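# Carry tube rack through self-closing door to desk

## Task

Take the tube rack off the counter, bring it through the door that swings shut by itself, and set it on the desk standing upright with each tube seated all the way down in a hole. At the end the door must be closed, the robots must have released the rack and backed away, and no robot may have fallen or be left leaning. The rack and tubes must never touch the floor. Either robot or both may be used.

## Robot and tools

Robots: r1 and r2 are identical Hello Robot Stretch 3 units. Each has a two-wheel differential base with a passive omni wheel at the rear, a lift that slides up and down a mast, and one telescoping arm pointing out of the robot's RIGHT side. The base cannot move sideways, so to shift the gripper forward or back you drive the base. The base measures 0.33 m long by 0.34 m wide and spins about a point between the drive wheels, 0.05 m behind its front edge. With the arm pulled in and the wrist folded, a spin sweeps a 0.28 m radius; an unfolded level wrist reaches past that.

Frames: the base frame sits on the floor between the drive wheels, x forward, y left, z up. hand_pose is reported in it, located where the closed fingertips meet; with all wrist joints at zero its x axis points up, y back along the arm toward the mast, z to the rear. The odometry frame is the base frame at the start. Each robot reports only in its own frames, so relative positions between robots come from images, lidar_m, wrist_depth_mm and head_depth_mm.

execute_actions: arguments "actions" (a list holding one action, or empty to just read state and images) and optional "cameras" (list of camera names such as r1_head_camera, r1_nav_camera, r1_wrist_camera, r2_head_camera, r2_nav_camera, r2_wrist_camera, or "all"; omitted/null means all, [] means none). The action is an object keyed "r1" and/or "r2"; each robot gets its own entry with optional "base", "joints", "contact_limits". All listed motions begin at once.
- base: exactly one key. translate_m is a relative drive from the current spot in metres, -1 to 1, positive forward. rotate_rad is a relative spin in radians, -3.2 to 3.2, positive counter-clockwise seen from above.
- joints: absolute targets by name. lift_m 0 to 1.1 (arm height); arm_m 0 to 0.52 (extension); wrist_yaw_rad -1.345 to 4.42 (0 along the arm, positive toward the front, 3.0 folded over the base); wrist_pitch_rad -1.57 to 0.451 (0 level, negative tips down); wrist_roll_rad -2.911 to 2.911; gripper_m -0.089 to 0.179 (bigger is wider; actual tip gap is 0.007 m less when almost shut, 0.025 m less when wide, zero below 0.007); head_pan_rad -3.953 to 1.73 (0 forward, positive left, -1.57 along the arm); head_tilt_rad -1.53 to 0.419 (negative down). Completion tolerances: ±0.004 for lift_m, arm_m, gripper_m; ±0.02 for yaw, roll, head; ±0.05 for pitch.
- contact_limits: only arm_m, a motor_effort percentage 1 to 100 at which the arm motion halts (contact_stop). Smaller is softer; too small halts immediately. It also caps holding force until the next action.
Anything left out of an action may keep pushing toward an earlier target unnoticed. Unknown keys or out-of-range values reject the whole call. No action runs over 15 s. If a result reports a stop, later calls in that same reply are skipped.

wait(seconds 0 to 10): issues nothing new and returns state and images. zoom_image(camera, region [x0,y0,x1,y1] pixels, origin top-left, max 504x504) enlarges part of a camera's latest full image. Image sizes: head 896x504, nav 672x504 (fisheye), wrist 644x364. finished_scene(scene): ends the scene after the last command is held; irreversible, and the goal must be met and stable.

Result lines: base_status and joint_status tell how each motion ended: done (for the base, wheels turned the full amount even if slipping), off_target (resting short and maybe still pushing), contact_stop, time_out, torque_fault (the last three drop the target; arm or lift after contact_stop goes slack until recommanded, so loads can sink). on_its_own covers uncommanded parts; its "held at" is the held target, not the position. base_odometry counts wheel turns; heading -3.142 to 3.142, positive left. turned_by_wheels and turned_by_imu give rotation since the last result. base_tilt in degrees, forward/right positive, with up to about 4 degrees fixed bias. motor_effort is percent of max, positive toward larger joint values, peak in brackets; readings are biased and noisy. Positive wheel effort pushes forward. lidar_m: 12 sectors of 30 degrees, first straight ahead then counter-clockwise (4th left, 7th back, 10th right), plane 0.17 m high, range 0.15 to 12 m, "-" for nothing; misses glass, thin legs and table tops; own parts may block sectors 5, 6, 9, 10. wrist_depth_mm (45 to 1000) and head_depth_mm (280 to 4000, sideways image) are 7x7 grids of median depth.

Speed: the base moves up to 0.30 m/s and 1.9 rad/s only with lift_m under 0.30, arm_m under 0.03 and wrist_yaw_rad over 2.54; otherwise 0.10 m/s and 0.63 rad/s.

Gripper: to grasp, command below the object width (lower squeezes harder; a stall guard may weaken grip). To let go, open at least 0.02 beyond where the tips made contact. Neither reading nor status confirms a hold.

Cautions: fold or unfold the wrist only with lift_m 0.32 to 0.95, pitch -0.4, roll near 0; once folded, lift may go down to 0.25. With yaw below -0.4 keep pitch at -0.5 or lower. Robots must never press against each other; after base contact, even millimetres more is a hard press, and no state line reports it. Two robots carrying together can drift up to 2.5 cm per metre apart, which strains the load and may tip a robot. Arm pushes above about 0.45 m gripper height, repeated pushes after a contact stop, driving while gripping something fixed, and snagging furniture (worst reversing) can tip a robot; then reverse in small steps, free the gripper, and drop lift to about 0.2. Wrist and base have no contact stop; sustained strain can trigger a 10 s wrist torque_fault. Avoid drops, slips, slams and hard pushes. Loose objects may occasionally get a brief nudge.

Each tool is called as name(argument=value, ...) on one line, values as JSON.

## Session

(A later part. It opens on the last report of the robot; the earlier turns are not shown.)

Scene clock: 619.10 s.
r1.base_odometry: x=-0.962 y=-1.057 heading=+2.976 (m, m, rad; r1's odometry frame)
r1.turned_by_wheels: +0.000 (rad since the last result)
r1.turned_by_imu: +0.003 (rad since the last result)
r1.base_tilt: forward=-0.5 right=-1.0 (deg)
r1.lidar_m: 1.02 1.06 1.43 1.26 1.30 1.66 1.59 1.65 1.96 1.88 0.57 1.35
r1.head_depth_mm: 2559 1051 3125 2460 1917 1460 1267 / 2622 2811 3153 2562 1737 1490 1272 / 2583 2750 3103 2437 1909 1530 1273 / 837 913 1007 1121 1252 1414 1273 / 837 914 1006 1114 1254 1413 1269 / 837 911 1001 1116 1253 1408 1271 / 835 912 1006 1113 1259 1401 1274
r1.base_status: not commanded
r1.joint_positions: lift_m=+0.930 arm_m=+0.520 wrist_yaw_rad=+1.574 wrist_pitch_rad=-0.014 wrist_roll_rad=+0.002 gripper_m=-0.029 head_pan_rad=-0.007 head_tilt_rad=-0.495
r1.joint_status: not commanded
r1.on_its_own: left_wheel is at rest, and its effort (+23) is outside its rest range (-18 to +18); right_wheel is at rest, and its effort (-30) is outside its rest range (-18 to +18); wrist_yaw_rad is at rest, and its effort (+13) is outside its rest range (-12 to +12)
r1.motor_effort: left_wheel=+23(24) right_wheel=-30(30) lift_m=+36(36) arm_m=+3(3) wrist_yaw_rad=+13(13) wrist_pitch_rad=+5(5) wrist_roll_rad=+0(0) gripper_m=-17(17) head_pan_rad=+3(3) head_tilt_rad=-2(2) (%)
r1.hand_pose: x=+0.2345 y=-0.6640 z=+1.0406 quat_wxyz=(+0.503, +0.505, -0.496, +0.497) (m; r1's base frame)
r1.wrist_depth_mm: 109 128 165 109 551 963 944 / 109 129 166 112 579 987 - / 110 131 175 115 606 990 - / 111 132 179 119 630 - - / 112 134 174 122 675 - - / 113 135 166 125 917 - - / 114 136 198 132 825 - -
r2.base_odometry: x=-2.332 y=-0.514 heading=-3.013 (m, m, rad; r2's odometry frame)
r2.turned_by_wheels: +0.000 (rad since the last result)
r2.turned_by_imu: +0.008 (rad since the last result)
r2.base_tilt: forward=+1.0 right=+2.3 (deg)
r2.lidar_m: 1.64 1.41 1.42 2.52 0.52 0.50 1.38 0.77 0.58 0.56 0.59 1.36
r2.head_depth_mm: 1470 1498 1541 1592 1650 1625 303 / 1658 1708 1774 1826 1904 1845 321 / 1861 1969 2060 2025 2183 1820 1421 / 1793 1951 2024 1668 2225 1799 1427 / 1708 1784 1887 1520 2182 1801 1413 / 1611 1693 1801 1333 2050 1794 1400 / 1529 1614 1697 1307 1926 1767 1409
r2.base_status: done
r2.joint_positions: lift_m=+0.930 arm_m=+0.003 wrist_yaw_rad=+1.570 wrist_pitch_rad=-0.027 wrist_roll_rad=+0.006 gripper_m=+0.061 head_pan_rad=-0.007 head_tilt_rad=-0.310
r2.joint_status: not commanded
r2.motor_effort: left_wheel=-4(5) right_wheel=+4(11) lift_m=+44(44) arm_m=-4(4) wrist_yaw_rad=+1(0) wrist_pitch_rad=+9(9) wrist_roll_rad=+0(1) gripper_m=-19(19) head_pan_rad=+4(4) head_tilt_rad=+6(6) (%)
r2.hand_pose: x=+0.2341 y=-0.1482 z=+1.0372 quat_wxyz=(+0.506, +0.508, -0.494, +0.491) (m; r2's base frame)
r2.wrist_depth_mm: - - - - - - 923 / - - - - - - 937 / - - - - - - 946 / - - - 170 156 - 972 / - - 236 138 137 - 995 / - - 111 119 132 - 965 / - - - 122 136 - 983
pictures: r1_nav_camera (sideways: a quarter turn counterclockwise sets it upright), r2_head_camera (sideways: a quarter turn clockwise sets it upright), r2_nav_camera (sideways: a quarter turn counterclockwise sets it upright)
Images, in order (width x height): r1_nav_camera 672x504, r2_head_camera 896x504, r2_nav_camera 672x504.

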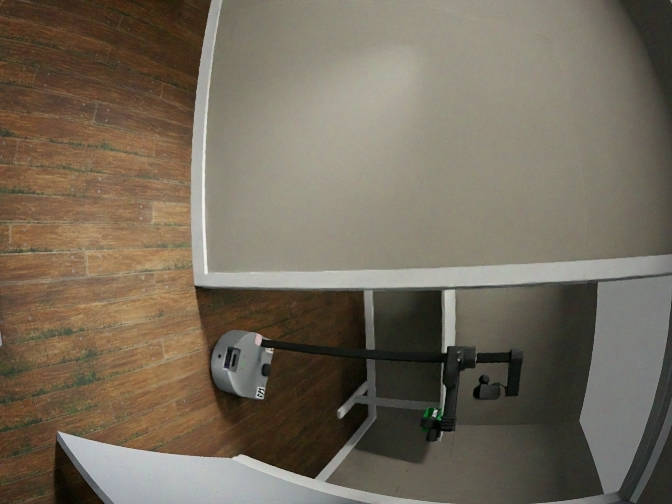

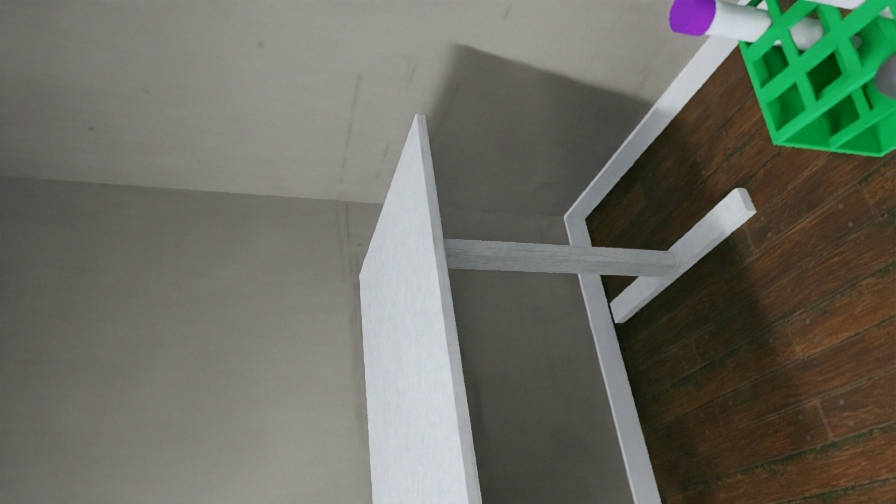

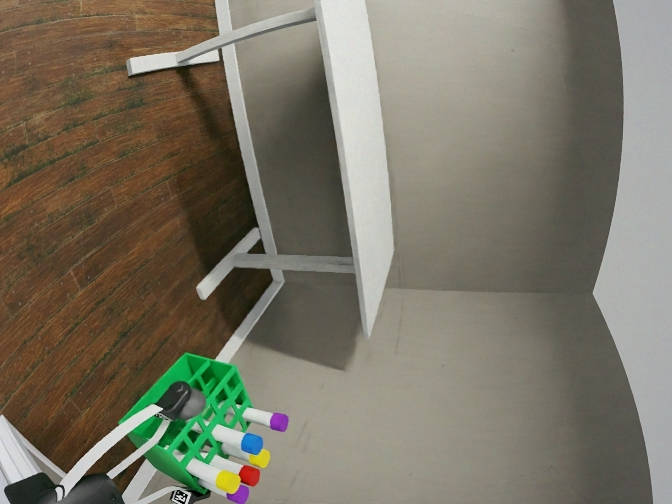

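execute_actions(actions=[{"r2": {"base": {"rotate_rad": 0.52}}}], cameras=[])

execute_actions(actions=[{"r2": {"base": {"translate_m": 0.35}, "joints": {"head_tilt_rad": -0.6}}}], cameras=["r2_nav_camera", "r2_head_camera"])

Scene clock: 655.10 s.
r1.base_odometry: x=-0.962 y=-1.057 heading=+2.976 (m, m, rad; r1's odometry frame)
r1.turned_by_wheels: +0.000 (rad since the last result)
r1.turned_by_imu: +0.001 (rad since the last result)
r1.base_tilt: forward=-0.6 right=-1.0 (deg)
r1.lidar_m: 1.02 1.07 1.43 1.26 1.30 1.66 1.60 1.64 1.96 1.88 0.57 1.29
r1.head_depth_mm: 2638 2604 3044 2336 1696 1458 1273 / 2637 2801 3161 2536 1838 1512 1268 / 2563 2747 3101 2426 1914 1529 1277 / 837 913 1006 1121 1259 1410 1270 / 836 917 1008 1121 1255 1410 1272 / 837 915 1006 1114 1251 1410 1268 / 837 914 1000 1114 1261 1404 1277
r1.base_status: not commanded
r1.joint_positions: lift_m=+0.930 arm_m=+0.520 wrist_yaw_rad=+1.574 wrist_pitch_rad=-0.014 wrist_roll_rad=+0.002 gripper_m=-0.029 head_pan_rad=-0.007 head_tilt_rad=-0.495
r1.joint_status: not commanded
r1.on_its_own: left_wheel is at rest, and its effort (+23) is outside its rest range (-18 to +18); right_wheel is at rest, and its effort (-30) is outside its rest range (-18 to +18)
r1.motor_effort: left_wheel=+23(23) right_wheel=-30(30) lift_m=+36(36) arm_m=+2(2) wrist_yaw_rad=+12(13) wrist_pitch_rad=+5(5) wrist_roll_rad=+0(0) gripper_m=-18(17) head_pan_rad=+4(3) head_tilt_rad=-3(2) (%)
r1.hand_pose: x=+0.2345 y=-0.6640 z=+1.0406 quat_wxyz=(+0.503, +0.505, -0.496, +0.497) (m; r1's base frame)
r1.wrist_depth_mm: 109 128 165 109 551 951 972 / 109 130 167 112 578 988 - / 110 130 174 116 602 984 - / 112 132 179 119 637 - - / 112 133 175 122 680 - - / 113 135 166 125 901 - - / 114 136 199 132 839 - -
r2.base_odometry: x=-2.332 y=-0.514 heading=-2.494 (m, m, rad; r2's odometry frame)
r2.turned_by_wheels: +0.520 (rad since the last result)
r2.turned_by_imu: +0.517 (rad since the last result)
r2.base_tilt: forward=+1.0 right=+2.3 (deg)
r2.lidar_m: 1.41 1.42 2.53 0.53 0.50 1.38 0.78 0.58 0.56 0.58 1.37 1.64
r2.head_depth_mm: 1561 1646 1763 1329 1998 1783 303 / 1567 1657 1755 1429 2015 1840 322 / 1560 1654 1766 1419 2020 1821 1426 / 1566 1657 1749 1381 2025 1802 1417 / 1556 1654 1752 1355 2015 1793 1412 / 1560 1664 1755 1332 1964 1662 1406 / 1562 1659 1758 1301 2005 1773 1382
r2.base_status: done
r2.joint_positions: lift_m=+0.930 arm_m=+0.003 wrist_yaw_rad=+1.570 wrist_pitch_rad=-0.027 wrist_roll_rad=+0.006 gripper_m=+0.061 head_pan_rad=-0.007 head_tilt_rad=-0.310
r2.joint_status: not commanded
r2.motor_effort: left_wheel=-4(8) right_wheel=+5(9) lift_m=+44(44) arm_m=-4(5) wrist_yaw_rad=+0(1) wrist_pitch_rad=+9(9) wrist_roll_rad=+0(0) gripper_m=-20(19) head_pan_rad=+4(4) head_tilt_rad=+6(7) (%)
r2.hand_pose: x=+0.2341 y=-0.1482 z=+1.0372 quat_wxyz=(+0.506, +0.508, -0.494, +0.491) (m; r2's base frame)
r2.wrist_depth_mm: - - - - - - - / - - - - - - - / - - - - - - - / - - - 170 157 - - / - - 237 138 137 - - / - - 111 119 132 - - / - - - 121 136 - -
pictures: none
No camera images: the call's "cameras" was empty. Leave "cameras" out to get every camera's image.

Scene clock: 659.57 s.
r1.base_odometry: x=-0.962 y=-1.057 heading=+2.976 (m, m, rad; r1's odometry frame)
r1.turned_by_wheels: +0.000 (rad since the last result)
r1.turned_by_imu: +0.001 (rad since the last result)
r1.base_tilt: forward=-0.6 right=-1.0 (deg)
r1.lidar_m: 1.02 1.06 1.43 1.27 1.30 1.67 1.59 1.65 1.96 1.88 0.57 1.43
r1.head_depth_mm: 1395 1643 3131 2558 1761 1526 1271 / 2637 2775 3144 2434 1783 1525 1262 / 2583 2777 3079 2452 1912 1530 1271 / 837 915 1007 1119 1258 1415 1276 / 834 914 1006 1121 1263 1407 1274 / 836 914 1007 1118 1257 1402 1273 / 835 912 1005 1115 1256 1410 1273
r1.base_status: not commanded
r1.joint_positions: lift_m=+0.930 arm_m=+0.520 wrist_yaw_rad=+1.574 wrist_pitch_rad=-0.014 wrist_roll_rad=+0.002 gripper_m=-0.029 head_pan_rad=-0.007 head_tilt_rad=-0.495
r1.joint_status: not commanded
r1.on_its_own: left_wheel is at rest, and its effort (+23) is outside its rest range (-18 to +18); right_wheel is at rest, and its effort (-30) is outside its rest range (-18 to +18); wrist_yaw_rad is at rest, and its effort (+13) is outside its rest range (-12 to +12)
r1.motor_effort: left_wheel=+23(23) right_wheel=-30(30) lift_m=+36(36) arm_m=+3(2) wrist_yaw_rad=+13(13) wrist_pitch_rad=+5(4) wrist_roll_rad=+0(0) gripper_m=-17(18) head_pan_rad=+3(3) head_tilt_rad=-2(2) (%)
r1.hand_pose: x=+0.2345 y=-0.6640 z=+1.0406 quat_wxyz=(+0.503, +0.505, -0.496, +0.497) (m; r1's base frame)
r1.wrist_depth_mm: 109 128 163 109 547 906 940 / 110 130 166 112 571 988 960 / 110 131 176 115 613 - - / 112 132 180 119 616 - - / 112 134 174 122 669 - - / 113 135 167 124 873 - - / 114 136 198 133 857 - -
r2.base_odometry: x=-2.611 y=-0.725 heading=-2.494 (m, m, rad; r2's odometry frame)
r2.turned_by_wheels: +0.000 (rad since the last result)
r2.turned_by_imu: +0.002 (rad since the last result)
r2.base_tilt: forward=+1.1 right=+2.3 (deg)
r2.lidar_m: 1.51 1.08 2.19 1.86 0.69 0.69 1.02 0.76 0.74 1.31 1.37 1.35
r2.head_depth_mm: 1215 1340 912 1691 337 317 1114 / 1229 1320 895 1728 358 1316 1192 / 1227 1323 884 1749 1726 1403 1191 / 1219 1327 869 1760 1735 1399 1190 / 1228 1317 859 1756 1708 1385 1177 / 1235 1324 847 1743 1654 1387 1170 / 1234 1324 836 1214 1644 1371 1161
r2.base_status: done
r2.joint_positions: lift_m=+0.930 arm_m=+0.003 wrist_yaw_rad=+1.570 wrist_pitch_rad=-0.027 wrist_roll_rad=+0.006 gripper_m=+0.061 head_pan_rad=-0.007 head_tilt_rad=-0.593
r2.joint_status: all done
r2.motor_effort: left_wheel=-5(6) right_wheel=+5(10) lift_m=+44(44) arm_m=-4(4) wrist_yaw_rad=+0(1) wrist_pitch_rad=+9(9) wrist_roll_rad=+0(0) gripper_m=-19(19) head_pan_rad=+4(4) head_tilt_rad=-5(31) (%)
r2.hand_pose: x=+0.2341 y=-0.1482 z=+1.0372 quat_wxyz=(+0.506, +0.508, -0.494, +0.491) (m; r2's base frame)
r2.wrist_depth_mm: - - - - - - - / - - - - - - - / - - - - - - - / - 984 990 171 154 - 998 / - - 237 138 138 - - / - - 111 119 132 - - / - - - 121 136 - -
pictures: r2_head_camera (sideways: a quarter turn clockwise sets it upright), r2_nav_camera (sideways: a quarter turn counterclockwise sets it upright)
Images, in order (width x height): r2_head_camera 896x504, r2_nav_camera 672x504.

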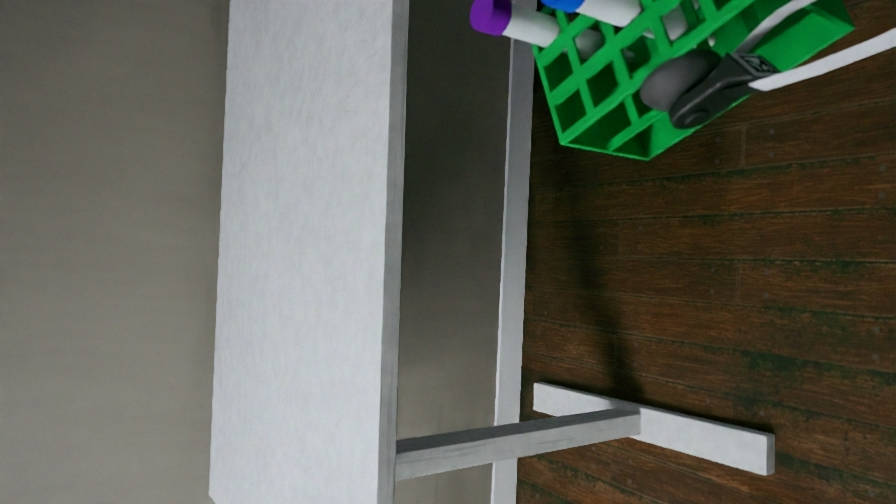

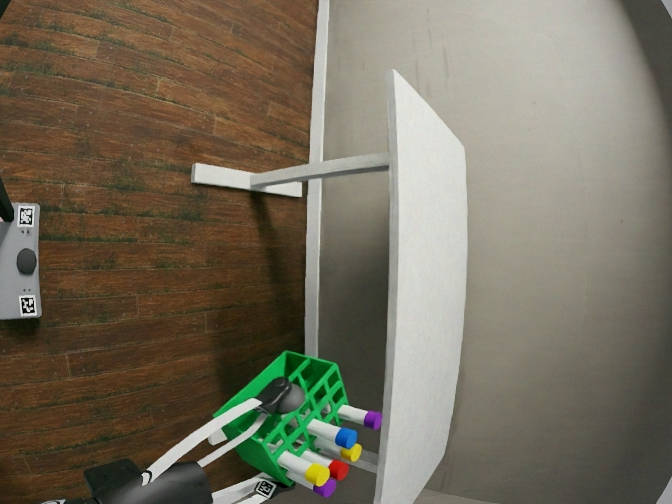

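execute_actions(actions=[{"r1": {"base": {"translate_m": 0.088}, "joints": {"arm_m": 0.385}, "contact_limits": {"arm_m": 40}}, "r2": {"base": {"translate_m": 0.3}}}], cameras=[])

execute_actions(actions=[{"r1": {"base": {"translate_m": 0.137}, "joints": {"arm_m": 0.226}, "contact_limits": {"arm_m": 40}}, "r2": {"base": {"translate_m": 0.25}}}], cameras=["r2_nav_camera", "r2_head_camera", "r1_nav_camera"])

Scene clock: 682.50 s.
r1.base_odometry: x=-1.049 y=-1.042 heading=+2.977 (m, m, rad; r1's odometry frame)
r1.turned_by_wheels: +0.001 (rad since the last result)
r1.turned_by_imu: -0.009 (rad since the last result)
r1.base_tilt: forward=-0.7 right=-1.1 (deg)
r1.lidar_m: 0.93 0.97 1.30 1.27 1.30 1.70 1.68 1.73 1.96 1.87 0.45 1.51
r1.head_depth_mm: 2474 2670 3064 2585 1921 1525 1266 / 2500 2595 3043 2439 1922 1528 1272 / 2525 2682 3005 2437 1903 1520 1270 / 754 823 907 1007 1132 1305 1270 / 762 836 916 1021 1144 1310 1269 / 763 835 915 1019 1143 1305 1268 / 762 831 912 1014 1146 1306 1270
r1.base_status: done
r1.joint_positions: lift_m=+0.930 arm_m=+0.385 wrist_yaw_rad=+1.580 wrist_pitch_rad=-0.018 wrist_roll_rad=+0.002 gripper_m=-0.029 head_pan_rad=-0.007 head_tilt_rad=-0.495
r1.joint_status: all done
r1.motor_effort: left_wheel=+10(24) right_wheel=-15(28) lift_m=+35(36) arm_m=-6(7) wrist_yaw_rad=+6(73) wrist_pitch_rad=+6(6) wrist_roll_rad=+0(0) gripper_m=-17(22) head_pan_rad=+3(3) head_tilt_rad=-3(2) (%)
r1.contact_limits: arm_m 40 (drawing in: default 26, maximum 42; extending or still: default 34, maximum 57)
r1.hand_pose: x=+0.2344 y=-0.5282 z=+1.0397 quat_wxyz=(+0.502, +0.507, -0.493, +0.497) (m; r1's base frame)
r1.wrist_depth_mm: 115 132 161 110 360 841 855 / 116 133 164 112 372 856 900 / 117 135 167 115 391 944 961 / 119 137 176 118 407 920 970 / 121 140 174 121 431 977 985 / 123 141 169 124 497 - - / 127 143 194 133 477 - -
r2.base_odometry: x=-2.850 y=-0.906 heading=-2.494 (m, m, rad; r2's odometry frame)
r2.turned_by_wheels: +0.000 (rad since the last result)
r2.turned_by_imu: +0.003 (rad since the last result)
r2.base_tilt: forward=+1.0 right=+2.2 (deg)
r2.lidar_m: 1.21 0.79 1.75 2.43 1.12 0.92 1.17 0.96 1.16 1.32 1.13 1.25
r2.head_depth_mm: 976 1087 907 623 338 317 1120 / 978 1086 895 617 362 1324 1189 / 977 1088 882 612 518 1402 1190 / 981 1093 872 605 516 1393 1181 / 981 1087 857 599 512 1390 1174 / 984 1088 851 595 507 1390 1165 / 986 1092 838 587 503 1235 1140
r2.base_status: done
r2.joint_positions: lift_m=+0.930 arm_m=+0.003 wrist_yaw_rad=+1.570 wrist_pitch_rad=-0.027 wrist_roll_rad=+0.006 gripper_m=+0.061 head_pan_rad=-0.007 head_tilt_rad=-0.593
r2.joint_status: not commanded
r2.motor_effort: left_wheel=-3(4) right_wheel=+5(10) lift_m=+44(44) arm_m=-4(4) wrist_yaw_rad=+1(1) wrist_pitch_rad=+9(9) wrist_roll_rad=+0(0) gripper_m=-19(19) head_pan_rad=+4(4) head_tilt_rad=-5(5) (%)
r2.hand_pose: x=+0.2341 y=-0.1482 z=+1.0372 quat_wxyz=(+0.506, +0.508, -0.494, +0.491) (m; r2's base frame)
r2.wrist_depth_mm: - - - - - - - / - - - - - - - / - - - - - - - / - 989 974 170 156 975 977 / 479 483 237 139 137 482 483 / 345 344 111 119 132 342 344 / - - - 122 136 - -
pictures: none
No camera images: the call's "cameras" was empty. Leave "cameras" out to get every camera's image.

Scene clock: 685.97 s.
r1.base_odometry: x=-1.184 y=-1.020 heading=+2.977 (m, m, rad; r1's odometry frame)
r1.turned_by_wheels: +0.000 (rad since the last result)
r1.turned_by_imu: +0.001 (rad since the last result)
r1.base_tilt: forward=-0.6 right=-1.0 (deg)
r1.lidar_m: 0.79 0.83 1.11 1.28 1.30 1.72 1.82 1.87 1.96 1.87 0.34 2.57
r1.head_depth_mm: 2419 1974 2925 2562 1916 1525 1265 / 2367 1947 2919 2149 1913 1534 1275 / 2389 2200 2875 2454 1857 1527 1274 / 639 700 767 851 958 1099 1245 / 647 706 776 864 976 1112 1244 / 645 706 777 863 969 1110 1239 / 644 704 777 857 968 1107 1234
r1.base_status: done
r1.joint_positions: lift_m=+0.930 arm_m=+0.227 wrist_yaw_rad=+1.573 wrist_pitch_rad=-0.019 wrist_roll_rad=+0.002 gripper_m=-0.029 head_pan_rad=-0.007 head_tilt_rad=-0.495
r1.joint_status: all done
r1.on_its_own: wrist_yaw_rad is at rest, and its effort (+14) is outside its rest range (-12 to +12)
r1.motor_effort: left_wheel=+4(14) right_wheel=-9(15) lift_m=+36(36) arm_m=-7(9) wrist_yaw_rad=+14(37) wrist_pitch_rad=+6(6) wrist_roll_rad=+0(0) gripper_m=-18(21) head_pan_rad=+3(4) head_tilt_rad=-2(2) (%)
r1.contact_limits: arm_m 40 (drawing in: default 26, maximum 42; extending or still: default 34, maximum 57)
r1.hand_pose: x=+0.2344 y=-0.3710 z=+1.0394 quat_wxyz=(+0.504, +0.506, -0.495, +0.495) (m; r1's base frame)
r1.wrist_depth_mm: 126 137 158 109 264 386 697 / 129 139 166 111 276 394 747 / 410 141 170 115 283 420 770 / 708 144 173 119 295 447 787 / 749 147 175 122 307 472 863 / 735 150 171 125 334 505 844 / 770 152 191 133 332 523 915
r2.base_odometry: x=-3.049 y=-1.057 heading=-2.494 (m, m, rad; r2's odometry frame)
r2.turned_by_wheels: +0.000 (rad since the last result)
r2.turned_by_imu: +0.002 (rad since the last result)
r2.base_tilt: forward=+1.1 right=+2.2 (deg)
r2.lidar_m: 0.97 0.58 1.40 2.42 1.47 1.14 1.32 1.18 1.36 1.32 0.99 1.00
r2.head_depth_mm: 766 851 907 623 338 317 306 / 771 853 912 617 361 364 319 / 769 854 882 613 467 378 318 / 766 855 867 606 464 377 317 / 772 855 857 601 462 375 314 / 774 861 846 594 457 371 313 / 774 862 838 589 454 370 311
r2.base_status: done
r2.joint_positions: lift_m=+0.930 arm_m=+0.003 wrist_yaw_rad=+1.570 wrist_pitch_rad=-0.027 wrist_roll_rad=+0.006 gripper_m=+0.061 head_pan_rad=-0.007 head_tilt_rad=-0.593
r2.joint_status: not commanded
r2.motor_effort: left_wheel=-4(5) right_wheel=+4(10) lift_m=+44(44) arm_m=-4(4) wrist_yaw_rad=+1(1) wrist_pitch_rad=+9(9) wrist_roll_rad=+0(0) gripper_m=-20(20) head_pan_rad=+4(4) head_tilt_rad=-5(5) (%)
r2.hand_pose: x=+0.2341 y=-0.1482 z=+1.0372 quat_wxyz=(+0.506, +0.508, -0.494, +0.491) (m; r2's base frame)
r2.wrist_depth_mm: 888 885 864 846 855 845 818 / 932 907 887 875 854 850 840 / 933 920 918 888 883 872 854 / 966 964 922 171 156 873 862 / 485 485 236 138 137 479 490 / 320 320 111 119 132 318 318 / 238 239 218 121 136 228 238
pictures: r1_nav_camera (sideways: a quarter turn counterclockwise sets it upright), r2_head_camera (sideways: a quarter turn clockwise sets it upright), r2_nav_camera (sideways: a quarter turn counterclockwise sets it upright)
Images, in order (width x height): r1_nav_camera 672x504, r2_head_camera 896x504, r2_nav_camera 672x504.

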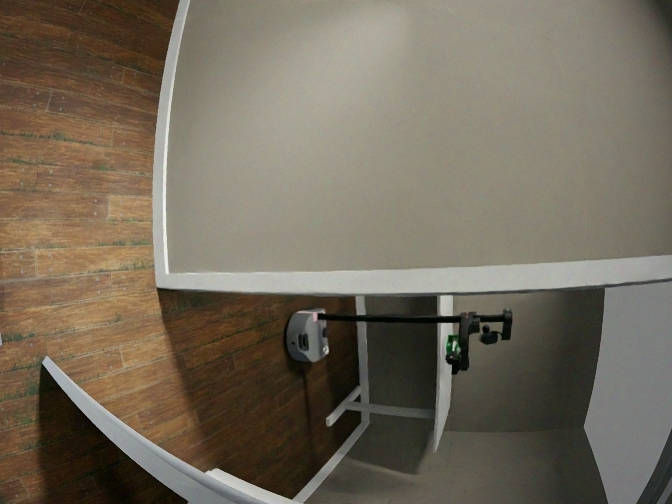

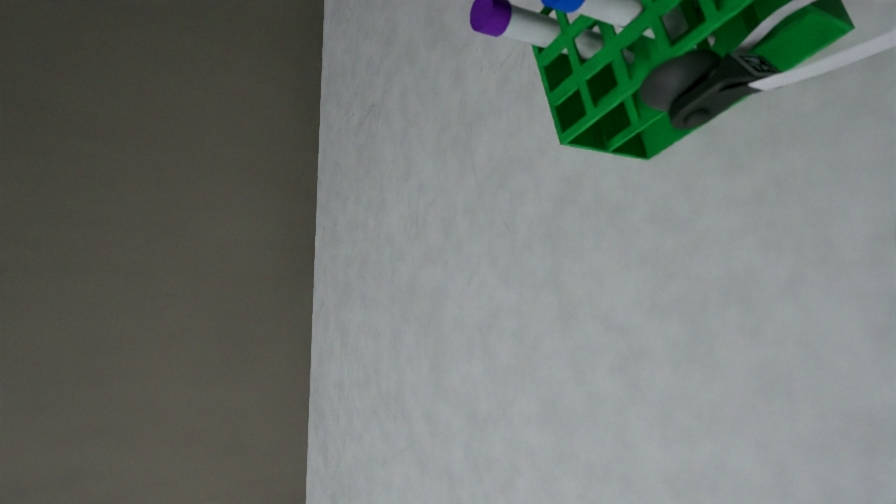

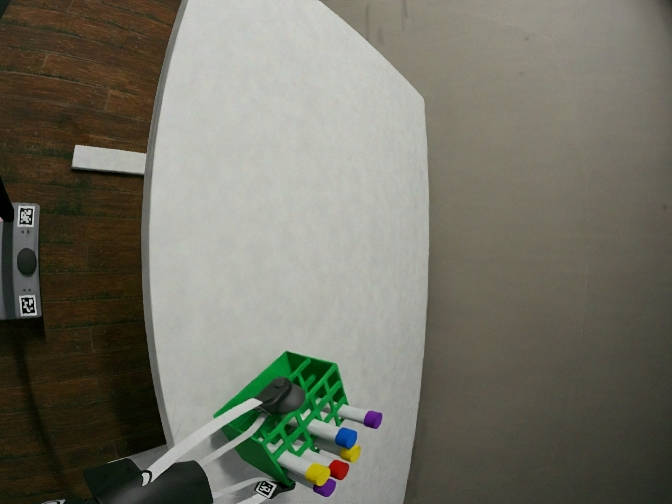

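execute_actions(actions=[{"r1": {"base": {"translate_m": 0.171}, "joints": {"arm_m": 0.105}, "contact_limits": {"arm_m": 40}}, "r2": {"base": {"translate_m": 0.05}}}], cameras=[])

execute_actions(actions=[{"r1": {"base": {"translate_m": 0.15}, "joints": {"arm_m": 0.04}, "contact_limits": {"arm_m": 40}}, "r2": {"joints": {"lift_m": 0.895}}}], cameras=["r2_wrist_camera", "r2_head_camera", "r1_nav_camera"])

Scene clock: 709.70 s.
r1.base_odometry: x=-1.353 y=-0.992 heading=+2.978 (m, m, rad; r1's odometry frame)
r1.turned_by_wheels: +0.000 (rad since the last result)
r1.turned_by_imu: +0.001 (rad since the last result)
r1.base_tilt: forward=-0.6 right=-1.1 (deg)
r1.lidar_m: 0.62 0.66 0.87 1.29 1.32 1.73 1.98 2.05 1.96 1.87 0.43 0.27
r1.head_depth_mm: 2213 1910 2779 2577 1907 1522 1272 / 2224 2189 2737 2119 1918 1522 1272 / 533 584 2707 2225 1846 1493 1274 / 497 541 596 661 744 844 989 / 501 548 602 670 753 864 1009 / 501 548 602 669 753 864 1006 / 500 546 601 666 750 858 1004
r1.base_status: done
r1.joint_positions: lift_m=+0.930 arm_m=+0.105 wrist_yaw_rad=+1.578 wrist_pitch_rad=-0.018 wrist_roll_rad=+0.002 gripper_m=-0.029 head_pan_rad=-0.007 head_tilt_rad=-0.495
r1.joint_status: all done
r1.motor_effort: left_wheel=+2(8) right_wheel=-5(10) lift_m=+36(36) arm_m=-5(13) wrist_yaw_rad=+8(81) wrist_pitch_rad=+6(6) wrist_roll_rad=+0(0) gripper_m=-17(24) head_pan_rad=+3(3) head_tilt_rad=-2(2) (%)
r1.contact_limits: arm_m 40 (drawing in: default 26, maximum 42; extending or still: default 34, maximum 57)
r1.hand_pose: x=+0.2344 y=-0.2485 z=+1.0395 quat_wxyz=(+0.503, +0.507, -0.494, +0.497) (m; r1's base frame)
r1.wrist_depth_mm: 511 147 161 109 220 265 326 / 520 150 166 112 227 275 343 / 535 153 170 115 235 285 363 / 540 157 176 119 243 296 379 / 565 162 179 122 253 310 410 / 581 168 179 124 267 322 429 / 589 171 197 134 273 337 454
r2.base_odometry: x=-3.089 y=-1.087 heading=-2.494 (m, m, rad; r2's odometry frame)
r2.turned_by_wheels: +0.000 (rad since the last result)
r2.turned_by_imu: +0.001 (rad since the last result)
r2.base_tilt: forward=+1.0 right=+2.3 (deg)
r2.lidar_m: 0.91 0.54 1.32 2.43 1.54 1.19 1.31 1.23 1.37 1.33 0.96 0.95
r2.head_depth_mm: 725 806 862 625 337 316 306 / 729 805 865 617 361 364 319 / 729 807 863 611 468 378 318 / 731 812 865 606 465 376 317 / 735 809 867 599 460 375 315 / 729 812 869 594 458 372 313 / 733 814 866 590 455 370 311
r2.base_status: done
r2.joint_positions: lift_m=+0.930 arm_m=+0.003 wrist_yaw_rad=+1.570 wrist_pitch_rad=-0.027 wrist_roll_rad=+0.006 gripper_m=+0.061 head_pan_rad=-0.007 head_tilt_rad=-0.593
r2.joint_status: not commanded
r2.motor_effort: left_wheel=-4(7) right_wheel=+4(12) lift_m=+44(44) arm_m=-4(4) wrist_yaw_rad=+0(1) wrist_pitch_rad=+9(9) wrist_roll_rad=+0(0) gripper_m=-20(19) head_pan_rad=+4(4) head_tilt_rad=-5(5) (%)
r2.hand_pose: x=+0.2341 y=-0.1482 z=+1.0372 quat_wxyz=(+0.506, +0.508, -0.494, +0.491) (m; r2's base frame)
r2.wrist_depth_mm: 842 827 827 818 801 769 767 / 854 840 834 824 814 799 796 / 878 858 861 833 828 826 807 / 915 885 876 171 157 837 823 / 482 489 236 139 137 481 485 / 319 319 111 119 132 318 318 / 237 239 217 122 136 227 239
pictures: none
No camera images: the call's "cameras" was empty. Leave "cameras" out to get every camera's image.

Scene clock: 712.17 s.
r1.base_odometry: x=-1.501 y=-0.967 heading=+2.978 (m, m, rad; r1's odometry frame)
r1.turned_by_wheels: +0.000 (rad since the last result)
r1.turned_by_imu: +0.001 (rad since the last result)
r1.base_tilt: forward=-0.7 right=-1.1 (deg)
r1.lidar_m: 0.47 0.50 0.67 1.31 1.33 1.74 2.14 2.20 1.95 1.86 0.44 0.26
r1.head_depth_mm: 2112 1858 2618 2674 - 296 346 / 2107 1672 2580 2410 1808 1445 370 / 368 408 458 542 1788 1446 1239 / 365 398 444 493 554 631 736 / 374 409 449 500 562 643 752 / 373 408 449 499 560 642 750 / 373 406 447 497 558 639 750
r1.base_status: done
r1.joint_positions: lift_m=+0.930 arm_m=+0.040 wrist_yaw_rad=+1.587 wrist_pitch_rad=-0.018 wrist_roll_rad=+0.002 gripper_m=-0.029 head_pan_rad=-0.007 head_tilt_rad=-0.495
r1.joint_status: all done
r1.motor_effort: left_wheel=+2(7) right_wheel=-5(6) lift_m=+36(36) arm_m=-5(11) wrist_yaw_rad=-3(73) wrist_pitch_rad=+6(6) wrist_roll_rad=+0(0) gripper_m=-17(22) head_pan_rad=+4(3) head_tilt_rad=-3(3) (%)
r1.contact_limits: arm_m 40 (drawing in: default 26, maximum 42; extending or still: default 34, maximum 57)
r1.hand_pose: x=+0.2344 y=-0.1813 z=+1.0395 quat_wxyz=(+0.501, +0.509, -0.491, +0.499) (m; r1's base frame)
r1.wrist_depth_mm: 372 158 165 109 199 218 241 / 384 161 170 112 204 228 253 / 395 167 175 115 211 236 263 / 400 172 180 118 217 243 274 / 416 179 184 121 228 251 285 / 432 422 185 124 235 262 297 / 441 439 198 133 241 271 311
r2.base_odometry: x=-3.089 y=-1.087 heading=-2.494 (m, m, rad; r2's odometry frame)
r2.turned_by_wheels: +0.000 (rad since the last result)
r2.turned_by_imu: +0.000 (rad since the last result)
r2.base_tilt: forward=+1.0 right=+2.3 (deg)
r2.lidar_m: 0.92 0.54 1.33 2.43 1.54 1.19 1.28 1.23 1.37 1.32 0.97 0.95
r2.head_depth_mm: 726 802 861 624 358 316 309 / 728 808 861 619 469 360 318 / 725 809 862 613 468 378 318 / 729 816 869 606 464 377 316 / 731 811 867 601 461 375 315 / 732 810 867 594 458 372 313 / 731 812 871 590 455 370 311
r2.base_status: not commanded
r2.joint_positions: lift_m=+0.895 arm_m=+0.003 wrist_yaw_rad=+1.570 wrist_pitch_rad=-0.007 wrist_roll_rad=+0.008 gripper_m=+0.061 head_pan_rad=-0.007 head_tilt_rad=-0.593
r2.joint_status: all done
r2.motor_effort: left_wheel=-4(4) right_wheel=+5(5) lift_m=+21(37) arm_m=-4(4) wrist_yaw_rad=+0(0) wrist_pitch_rad=+2(9) wrist_roll_rad=-1(1) gripper_m=-19(19) head_pan_rad=+4(4) head_tilt_rad=-5(5) (%)
r2.hand_pose: x=+0.2347 y=-0.1482 z=+1.0083 quat_wxyz=(+0.500, +0.503, -0.500, +0.496) (m; r2's base frame)
r2.wrist_depth_mm: 846 836 823 817 795 775 778 / 866 859 837 839 828 800 780 / 869 869 869 857 824 824 814 / 911 888 868 171 157 833 815 / 411 409 233 137 137 408 409 / 266 265 112 118 132 265 262 / 196 195 184 121 136 186 194
pictures: r1_nav_camera (sideways: a quarter turn counterclockwise sets it upright), r2_head_camera (sideways: a quarter turn clockwise sets it upright), r2_wrist_camera
Images, in order (width x height): r1_nav_camera 672x504, r2_head_camera 896x504, r2_wrist_camera 644x364.

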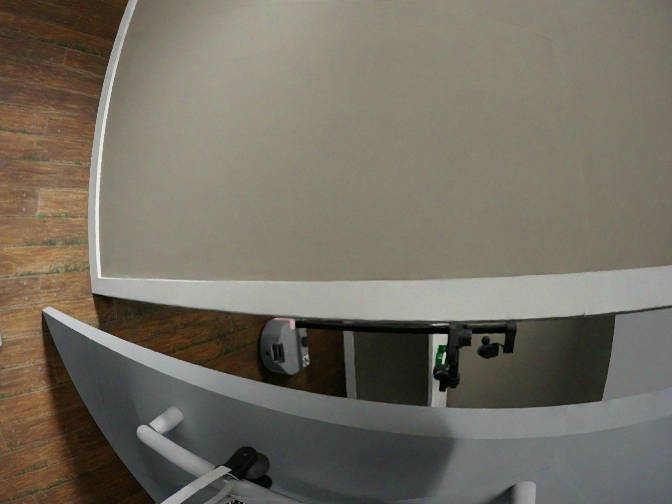

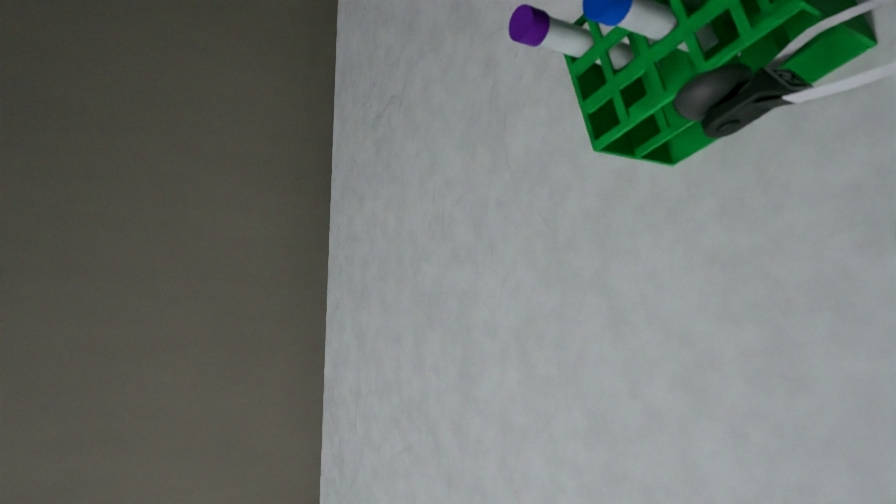

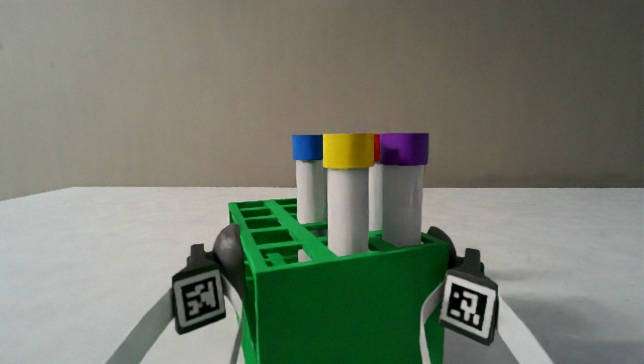

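execute_actions(actions=[{"r1": {"base": {"translate_m": 0.17}, "joints": {"arm_m": 0.005}, "contact_limits": {"arm_m": 40}}, "r2": {"joints": {"gripper_m": 0.15}}}], cameras=[])

execute_actions(actions=[{"r1": {"joints": {"gripper_m": 0.1}}, "r2": {"base": {"translate_m": -0.22}}}], cameras=["r2_wrist_camera", "r2_head_camera", "r1_nav_camera"])

Scene clock: 724.43 s.
r1.base_odometry: x=-1.669 y=-0.940 heading=+2.978 (m, m, rad; r1's odometry frame)
r1.turned_by_wheels: +0.000 (rad since the last result)
r1.turned_by_imu: +0.003 (rad since the last result)
r1.base_tilt: forward=-0.5 right=-1.1 (deg)
r1.lidar_m: 0.27 0.33 0.44 1.09 1.35 1.76 2.31 2.38 1.94 1.41 0.40 0.27
r1.head_depth_mm: - - - - 285 312 375 / - - 327 - 294 311 364 / - - - 294 334 376 430 / - - - 296 332 378 440 / - - 285 305 344 393 460 / - - 284 304 343 392 459 / - - 284 304 342 392 457
r1.base_status: done
r1.joint_positions: lift_m=+0.930 arm_m=+0.005 wrist_yaw_rad=+1.606 wrist_pitch_rad=-0.018 wrist_roll_rad=+0.002 gripper_m=-0.029 head_pan_rad=-0.007 head_tilt_rad=-0.495
r1.joint_status: all done
r1.on_its_own: wrist_yaw_rad is at rest, and its effort (-25) is outside its rest range (-12 to +12)
r1.motor_effort: left_wheel=+4(8) right_wheel=-5(6) lift_m=+36(36) arm_m=-3(11) wrist_yaw_rad=-25(51) wrist_pitch_rad=+6(6) wrist_roll_rad=+0(0) gripper_m=-19(20) head_pan_rad=+4(4) head_tilt_rad=-2(3) (%)
r1.contact_limits: arm_m 40 (drawing in: default 26, maximum 42; extending or still: default 34, maximum 57)
r1.hand_pose: x=+0.2342 y=-0.1411 z=+1.0395 quat_wxyz=(+0.496, +0.514, -0.486, +0.504) (m; r1's base frame)
r1.wrist_depth_mm: 219 209 171 112 181 187 192 / 226 214 177 114 187 193 197 / 233 220 182 117 193 199 205 / 237 229 186 120 199 206 211 / 248 237 192 121 205 211 218 / 256 244 197 123 212 219 227 / 262 253 207 131 219 226 232
r2.base_odometry: x=-3.089 y=-1.087 heading=-2.494 (m, m, rad; r2's odometry frame)
r2.turned_by_wheels: +0.000 (rad since the last result)
r2.turned_by_imu: +0.002 (rad since the last result)
r2.base_tilt: forward=+1.0 right=+2.3 (deg)
r2.lidar_m: 0.92 0.54 1.33 2.43 1.53 1.19 1.21 1.23 1.37 1.33 0.97 0.95
r2.head_depth_mm: 728 805 861 624 357 315 306 / 728 809 858 618 471 362 313 / 728 808 867 612 467 389 318 / 732 811 865 606 464 376 317 / 732 810 869 599 462 374 315 / 731 811 868 595 458 372 313 / 733 814 872 588 454 369 311
r2.base_status: not commanded
r2.joint_positions: lift_m=+0.895 arm_m=+0.003 wrist_yaw_rad=+1.570 wrist_pitch_rad=-0.014 wrist_roll_rad=+0.008 gripper_m=+0.150 head_pan_rad=-0.007 head_tilt_rad=-0.593
r2.joint_status: all done
r2.motor_effort: left_wheel=-4(4) right_wheel=+5(5) lift_m=+22(22) arm_m=-4(4) wrist_yaw_rad=+0(0) wrist_pitch_rad=+5(5) wrist_roll_rad=-1(1) gripper_m=+1(100) head_pan_rad=+4(4) head_tilt_rad=-5(5) (%)
r2.hand_pose: x=+0.2345 y=-0.1481 z=+1.0064 quat_wxyz=(+0.502, +0.505, -0.498, +0.494) (m; r2's base frame)
r2.wrist_depth_mm: 825 834 835 800 795 787 771 / 861 863 848 819 826 801 787 / 888 885 861 836 820 824 810 / 897 880 878 170 154 826 812 / 400 395 326 132 134 396 393 / 260 - 228 117 131 259 258 / 202 182 183 121 135 182 191
pictures: none
No camera images: the call's "cameras" was empty. Leave "cameras" out to get every camera's image.

Scene clock: 727.80 s.
r1.base_odometry: x=-1.669 y=-0.940 heading=+2.978 (m, m, rad; r1's odometry frame)
r1.turned_by_wheels: +0.000 (rad since the last result)
r1.turned_by_imu: +0.000 (rad since the last result)
r1.base_tilt: forward=-0.7 right=-1.0 (deg)
r1.lidar_m: 0.30 0.33 0.43 1.09 1.35 1.75 2.31 2.37 1.94 1.41 0.47 0.33
r1.head_depth_mm: - - 286 309 348 384 371 / - - 286 309 347 398 473 / - - - 296 334 390 455 / - - - 296 332 379 440 / - - 285 305 344 393 460 / - - 284 304 343 392 459 / - - 283 304 342 391 458
r1.base_status: not commanded
r1.joint_positions: lift_m=+0.930 arm_m=+0.005 wrist_yaw_rad=+1.588 wrist_pitch_rad=-0.018 wrist_roll_rad=+0.002 gripper_m=+0.100 head_pan_rad=-0.007 head_tilt_rad=-0.495
r1.joint_status: all done
r1.motor_effort: left_wheel=+2(5) right_wheel=-1(6) lift_m=+35(36) arm_m=-2(2) wrist_yaw_rad=-4(26) wrist_pitch_rad=+6(6) wrist_roll_rad=+0(0) gripper_m=+0(81) head_pan_rad=+4(4) head_tilt_rad=-2(2) (%)
r1.hand_pose: x=+0.2344 y=-0.1458 z=+1.0395 quat_wxyz=(+0.500, +0.509, -0.491, +0.499) (m; r1's base frame)
r1.wrist_depth_mm: 208 210 223 227 233 237 240 / 221 215 230 234 239 244 249 / 229 223 236 238 245 253 254 / 235 228 243 250 256 259 264 / 243 233 252 256 262 269 272 / 252 241 261 266 270 273 280 / 258 251 267 272 279 285 293
r2.base_odometry: x=-2.914 y=-0.955 heading=-2.494 (m, m, rad; r2's odometry frame)
r2.turned_by_wheels: +0.000 (rad since the last result)
r2.turned_by_imu: -0.001 (rad since the last result)
r2.base_tilt: forward=+1.0 right=+2.3 (deg)
r2.lidar_m: 1.13 0.73 1.64 2.43 1.24 0.99 0.96 1.01 1.27 1.32 1.08 1.17
r2.head_depth_mm: 908 1006 911 467 475 1350 1200 / 914 1010 898 486 470 1342 1167 / 911 1010 883 559 469 1306 1187 / 914 1017 869 608 464 1330 1182 / 911 1015 858 600 461 1332 1171 / 919 1021 849 595 459 1317 1173 / 918 1022 837 588 455 1051 1131
r2.base_status: done
r2.joint_positions: lift_m=+0.895 arm_m=+0.003 wrist_yaw_rad=+1.570 wrist_pitch_rad=-0.015 wrist_roll_rad=+0.008 gripper_m=+0.150 head_pan_rad=-0.007 head_tilt_rad=-0.593
r2.joint_status: not commanded
r2.motor_effort: left_wheel=-4(8) right_wheel=+4(5) lift_m=+22(22) arm_m=-5(4) wrist_yaw_rad=+0(0) wrist_pitch_rad=+5(5) wrist_roll_rad=-1(0) gripper_m=+0(0) head_pan_rad=+4(4) head_tilt_rad=-5(4) (%)
r2.hand_pose: x=+0.2345 y=-0.1481 z=+1.0063 quat_wxyz=(+0.502, +0.505, -0.498, +0.494) (m; r2's base frame)
r2.wrist_depth_mm: - - - - 991 989 971 / - - - - - - - / - - - - - - - / - 832 847 353 854 855 839 / 396 393 398 348 397 395 395 / 258 - 259 257 260 258 257 / - - - - - - -
pictures: r1_nav_camera (sideways: a quarter turn counterclockwise sets it upright), r2_head_camera (sideways: a quarter turn clockwise sets it upright), r2_wrist_camera
Images, in order (width x height): r1_nav_camera 672x504, r2_head_camera 896x504, r2_wrist_camera 644x364.

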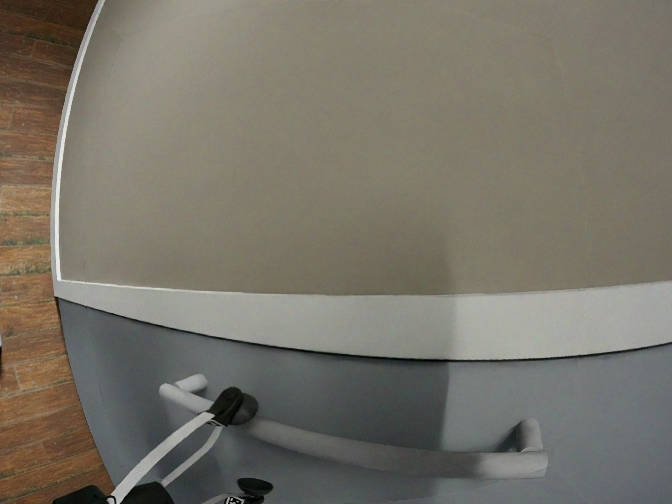

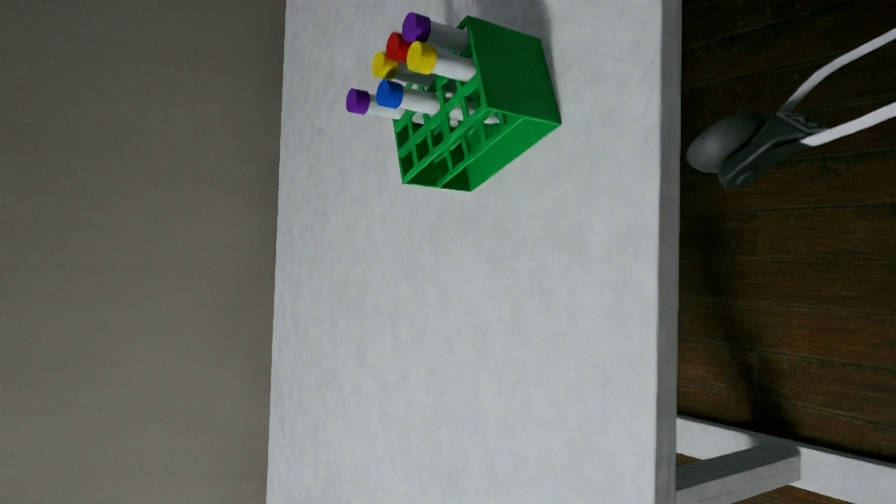

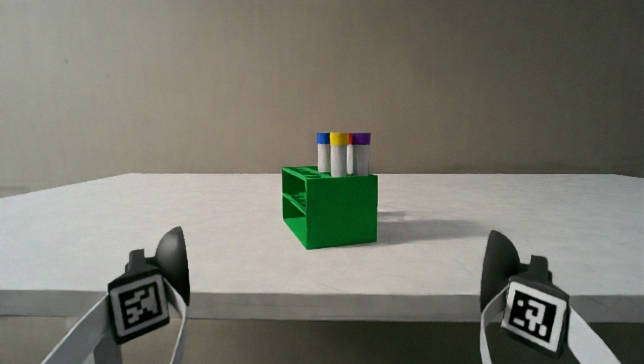

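zoom_image(camera="r2_head_camera", region=[330, 0, 580, 200])

Region (330, 0, 580, 200) of r2_head_camera's 896x504 image, scaled by 2.016, with more detail than that image has; it fills the top 403 rows of this view, and the rest is white.

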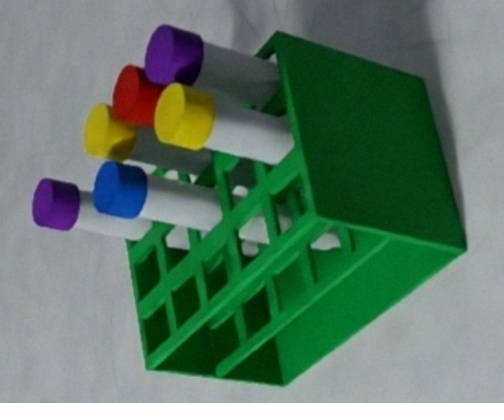

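execute_actions(actions=[{"r1": {"base": {"translate_m": -0.3}}, "r2": {"base": {"translate_m": -0.1}}}], cameras=["r1_nav_camera", "r2_wrist_camera"])

Scene clock: 745.60 s.
r1.base_odometry: x=-1.373 y=-0.989 heading=+2.978 (m, m, rad; r1's odometry frame)
r1.turned_by_wheels: +0.000 (rad since the last result)
r1.turned_by_imu: +0.001 (rad since the last result)
r1.base_tilt: forward=-0.5 right=-1.1 (deg)
r1.lidar_m: 0.60 0.64 0.85 1.29 1.32 1.73 2.01 2.07 1.96 1.86 0.91 0.65
r1.head_depth_mm: 477 527 589 656 739 828 1028 / 488 526 564 632 734 843 1001 / 482 526 586 652 733 842 985 / 479 523 576 639 718 819 961 / 485 529 583 649 731 835 974 / 484 528 580 646 726 834 971 / 483 527 581 644 723 831 969
r1.base_status: done
r1.joint_positions: lift_m=+0.930 arm_m=+0.005 wrist_yaw_rad=+1.588 wrist_pitch_rad=-0.018 wrist_roll_rad=+0.002 gripper_m=+0.100 head_pan_rad=-0.007 head_tilt_rad=-0.495
r1.joint_status: not commanded
r1.motor_effort: left_wheel=+1(4) right_wheel=+0(4) lift_m=+36(36) arm_m=-2(2) wrist_yaw_rad=-5(4) wrist_pitch_rad=+6(6) wrist_roll_rad=+0(0) gripper_m=+0(0) head_pan_rad=+4(3) head_tilt_rad=-2(3) (%)
r1.hand_pose: x=+0.2344 y=-0.1458 z=+1.0395 quat_wxyz=(+0.500, +0.509, -0.491, +0.499) (m; r1's base frame)
r1.wrist_depth_mm: 492 496 500 502 520 531 533 / 499 519 500 524 526 541 555 / 510 528 520 536 548 560 578 / 524 532 548 552 571 581 589 / 541 555 554 569 585 608 609 / 555 567 580 599 604 618 637 / 580 587 594 605 625 648 642
r2.base_odometry: x=-2.834 y=-0.894 heading=-2.495 (m, m, rad; r2's odometry frame)
r2.turned_by_wheels: +0.000 (rad since the last result)
r2.turned_by_imu: +0.001 (rad since the last result)
r2.base_tilt: forward=+1.0 right=+2.3 (deg)
r2.lidar_m: 1.24 0.82 1.78 2.44 1.10 0.89 0.86 0.90 1.13 1.32 1.15 1.28
r2.head_depth_mm: 995 1108 906 598 528 1430 1204 / 992 1108 897 554 1595 1452 1171 / 997 1104 882 607 1591 1448 1186 / 995 1110 867 606 1568 1402 1187 / 999 1110 856 600 1549 1386 1172 / 1001 1106 848 593 1558 1391 1169 / 999 1115 834 589 993 1245 1150
r2.base_status: done
r2.joint_positions: lift_m=+0.895 arm_m=+0.003 wrist_yaw_rad=+1.570 wrist_pitch_rad=-0.015 wrist_roll_rad=+0.008 gripper_m=+0.150 head_pan_rad=-0.007 head_tilt_rad=-0.593
r2.joint_status: not commanded
r2.motor_effort: left_wheel=-3(9) right_wheel=+4(7) lift_m=+22(22) arm_m=-4(4) wrist_yaw_rad=+0(1) wrist_pitch_rad=+5(5) wrist_roll_rad=-1(0) gripper_m=+0(1) head_pan_rad=+4(4) head_tilt_rad=-5(5) (%)
r2.hand_pose: x=+0.2345 y=-0.1481 z=+1.0063 quat_wxyz=(+0.502, +0.505, -0.498, +0.494) (m; r2's base frame)
r2.wrist_depth_mm: - - - - - - - / - - - - - - - / - - - - - - - / - 853 846 461 829 825 839 / 396 397 398 397 391 396 391 / - - - - - - - / - - - - - - 782
pictures: r1_nav_camera (sideways: a quarter turn counterclockwise sets it upright), r2_wrist_camera
Images, in order (width x height): r1_nav_camera 672x504, r2_wrist_camera 644x364.

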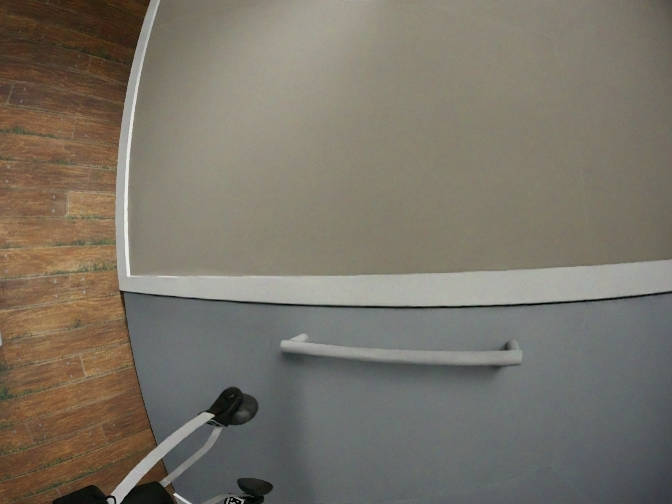

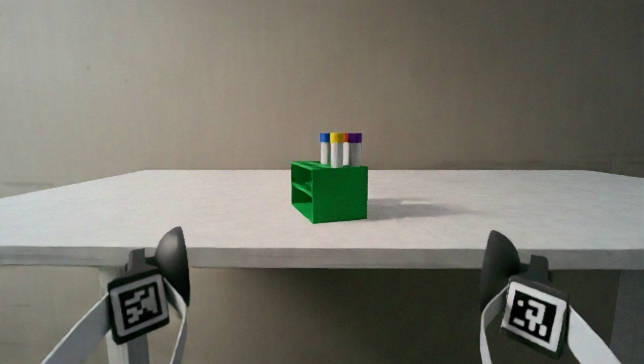

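Door is shut, rack is upright on the desk, both robots are clear. Ending scene 1.

finished_scene(scene=1)

The scene is finished: the task was done.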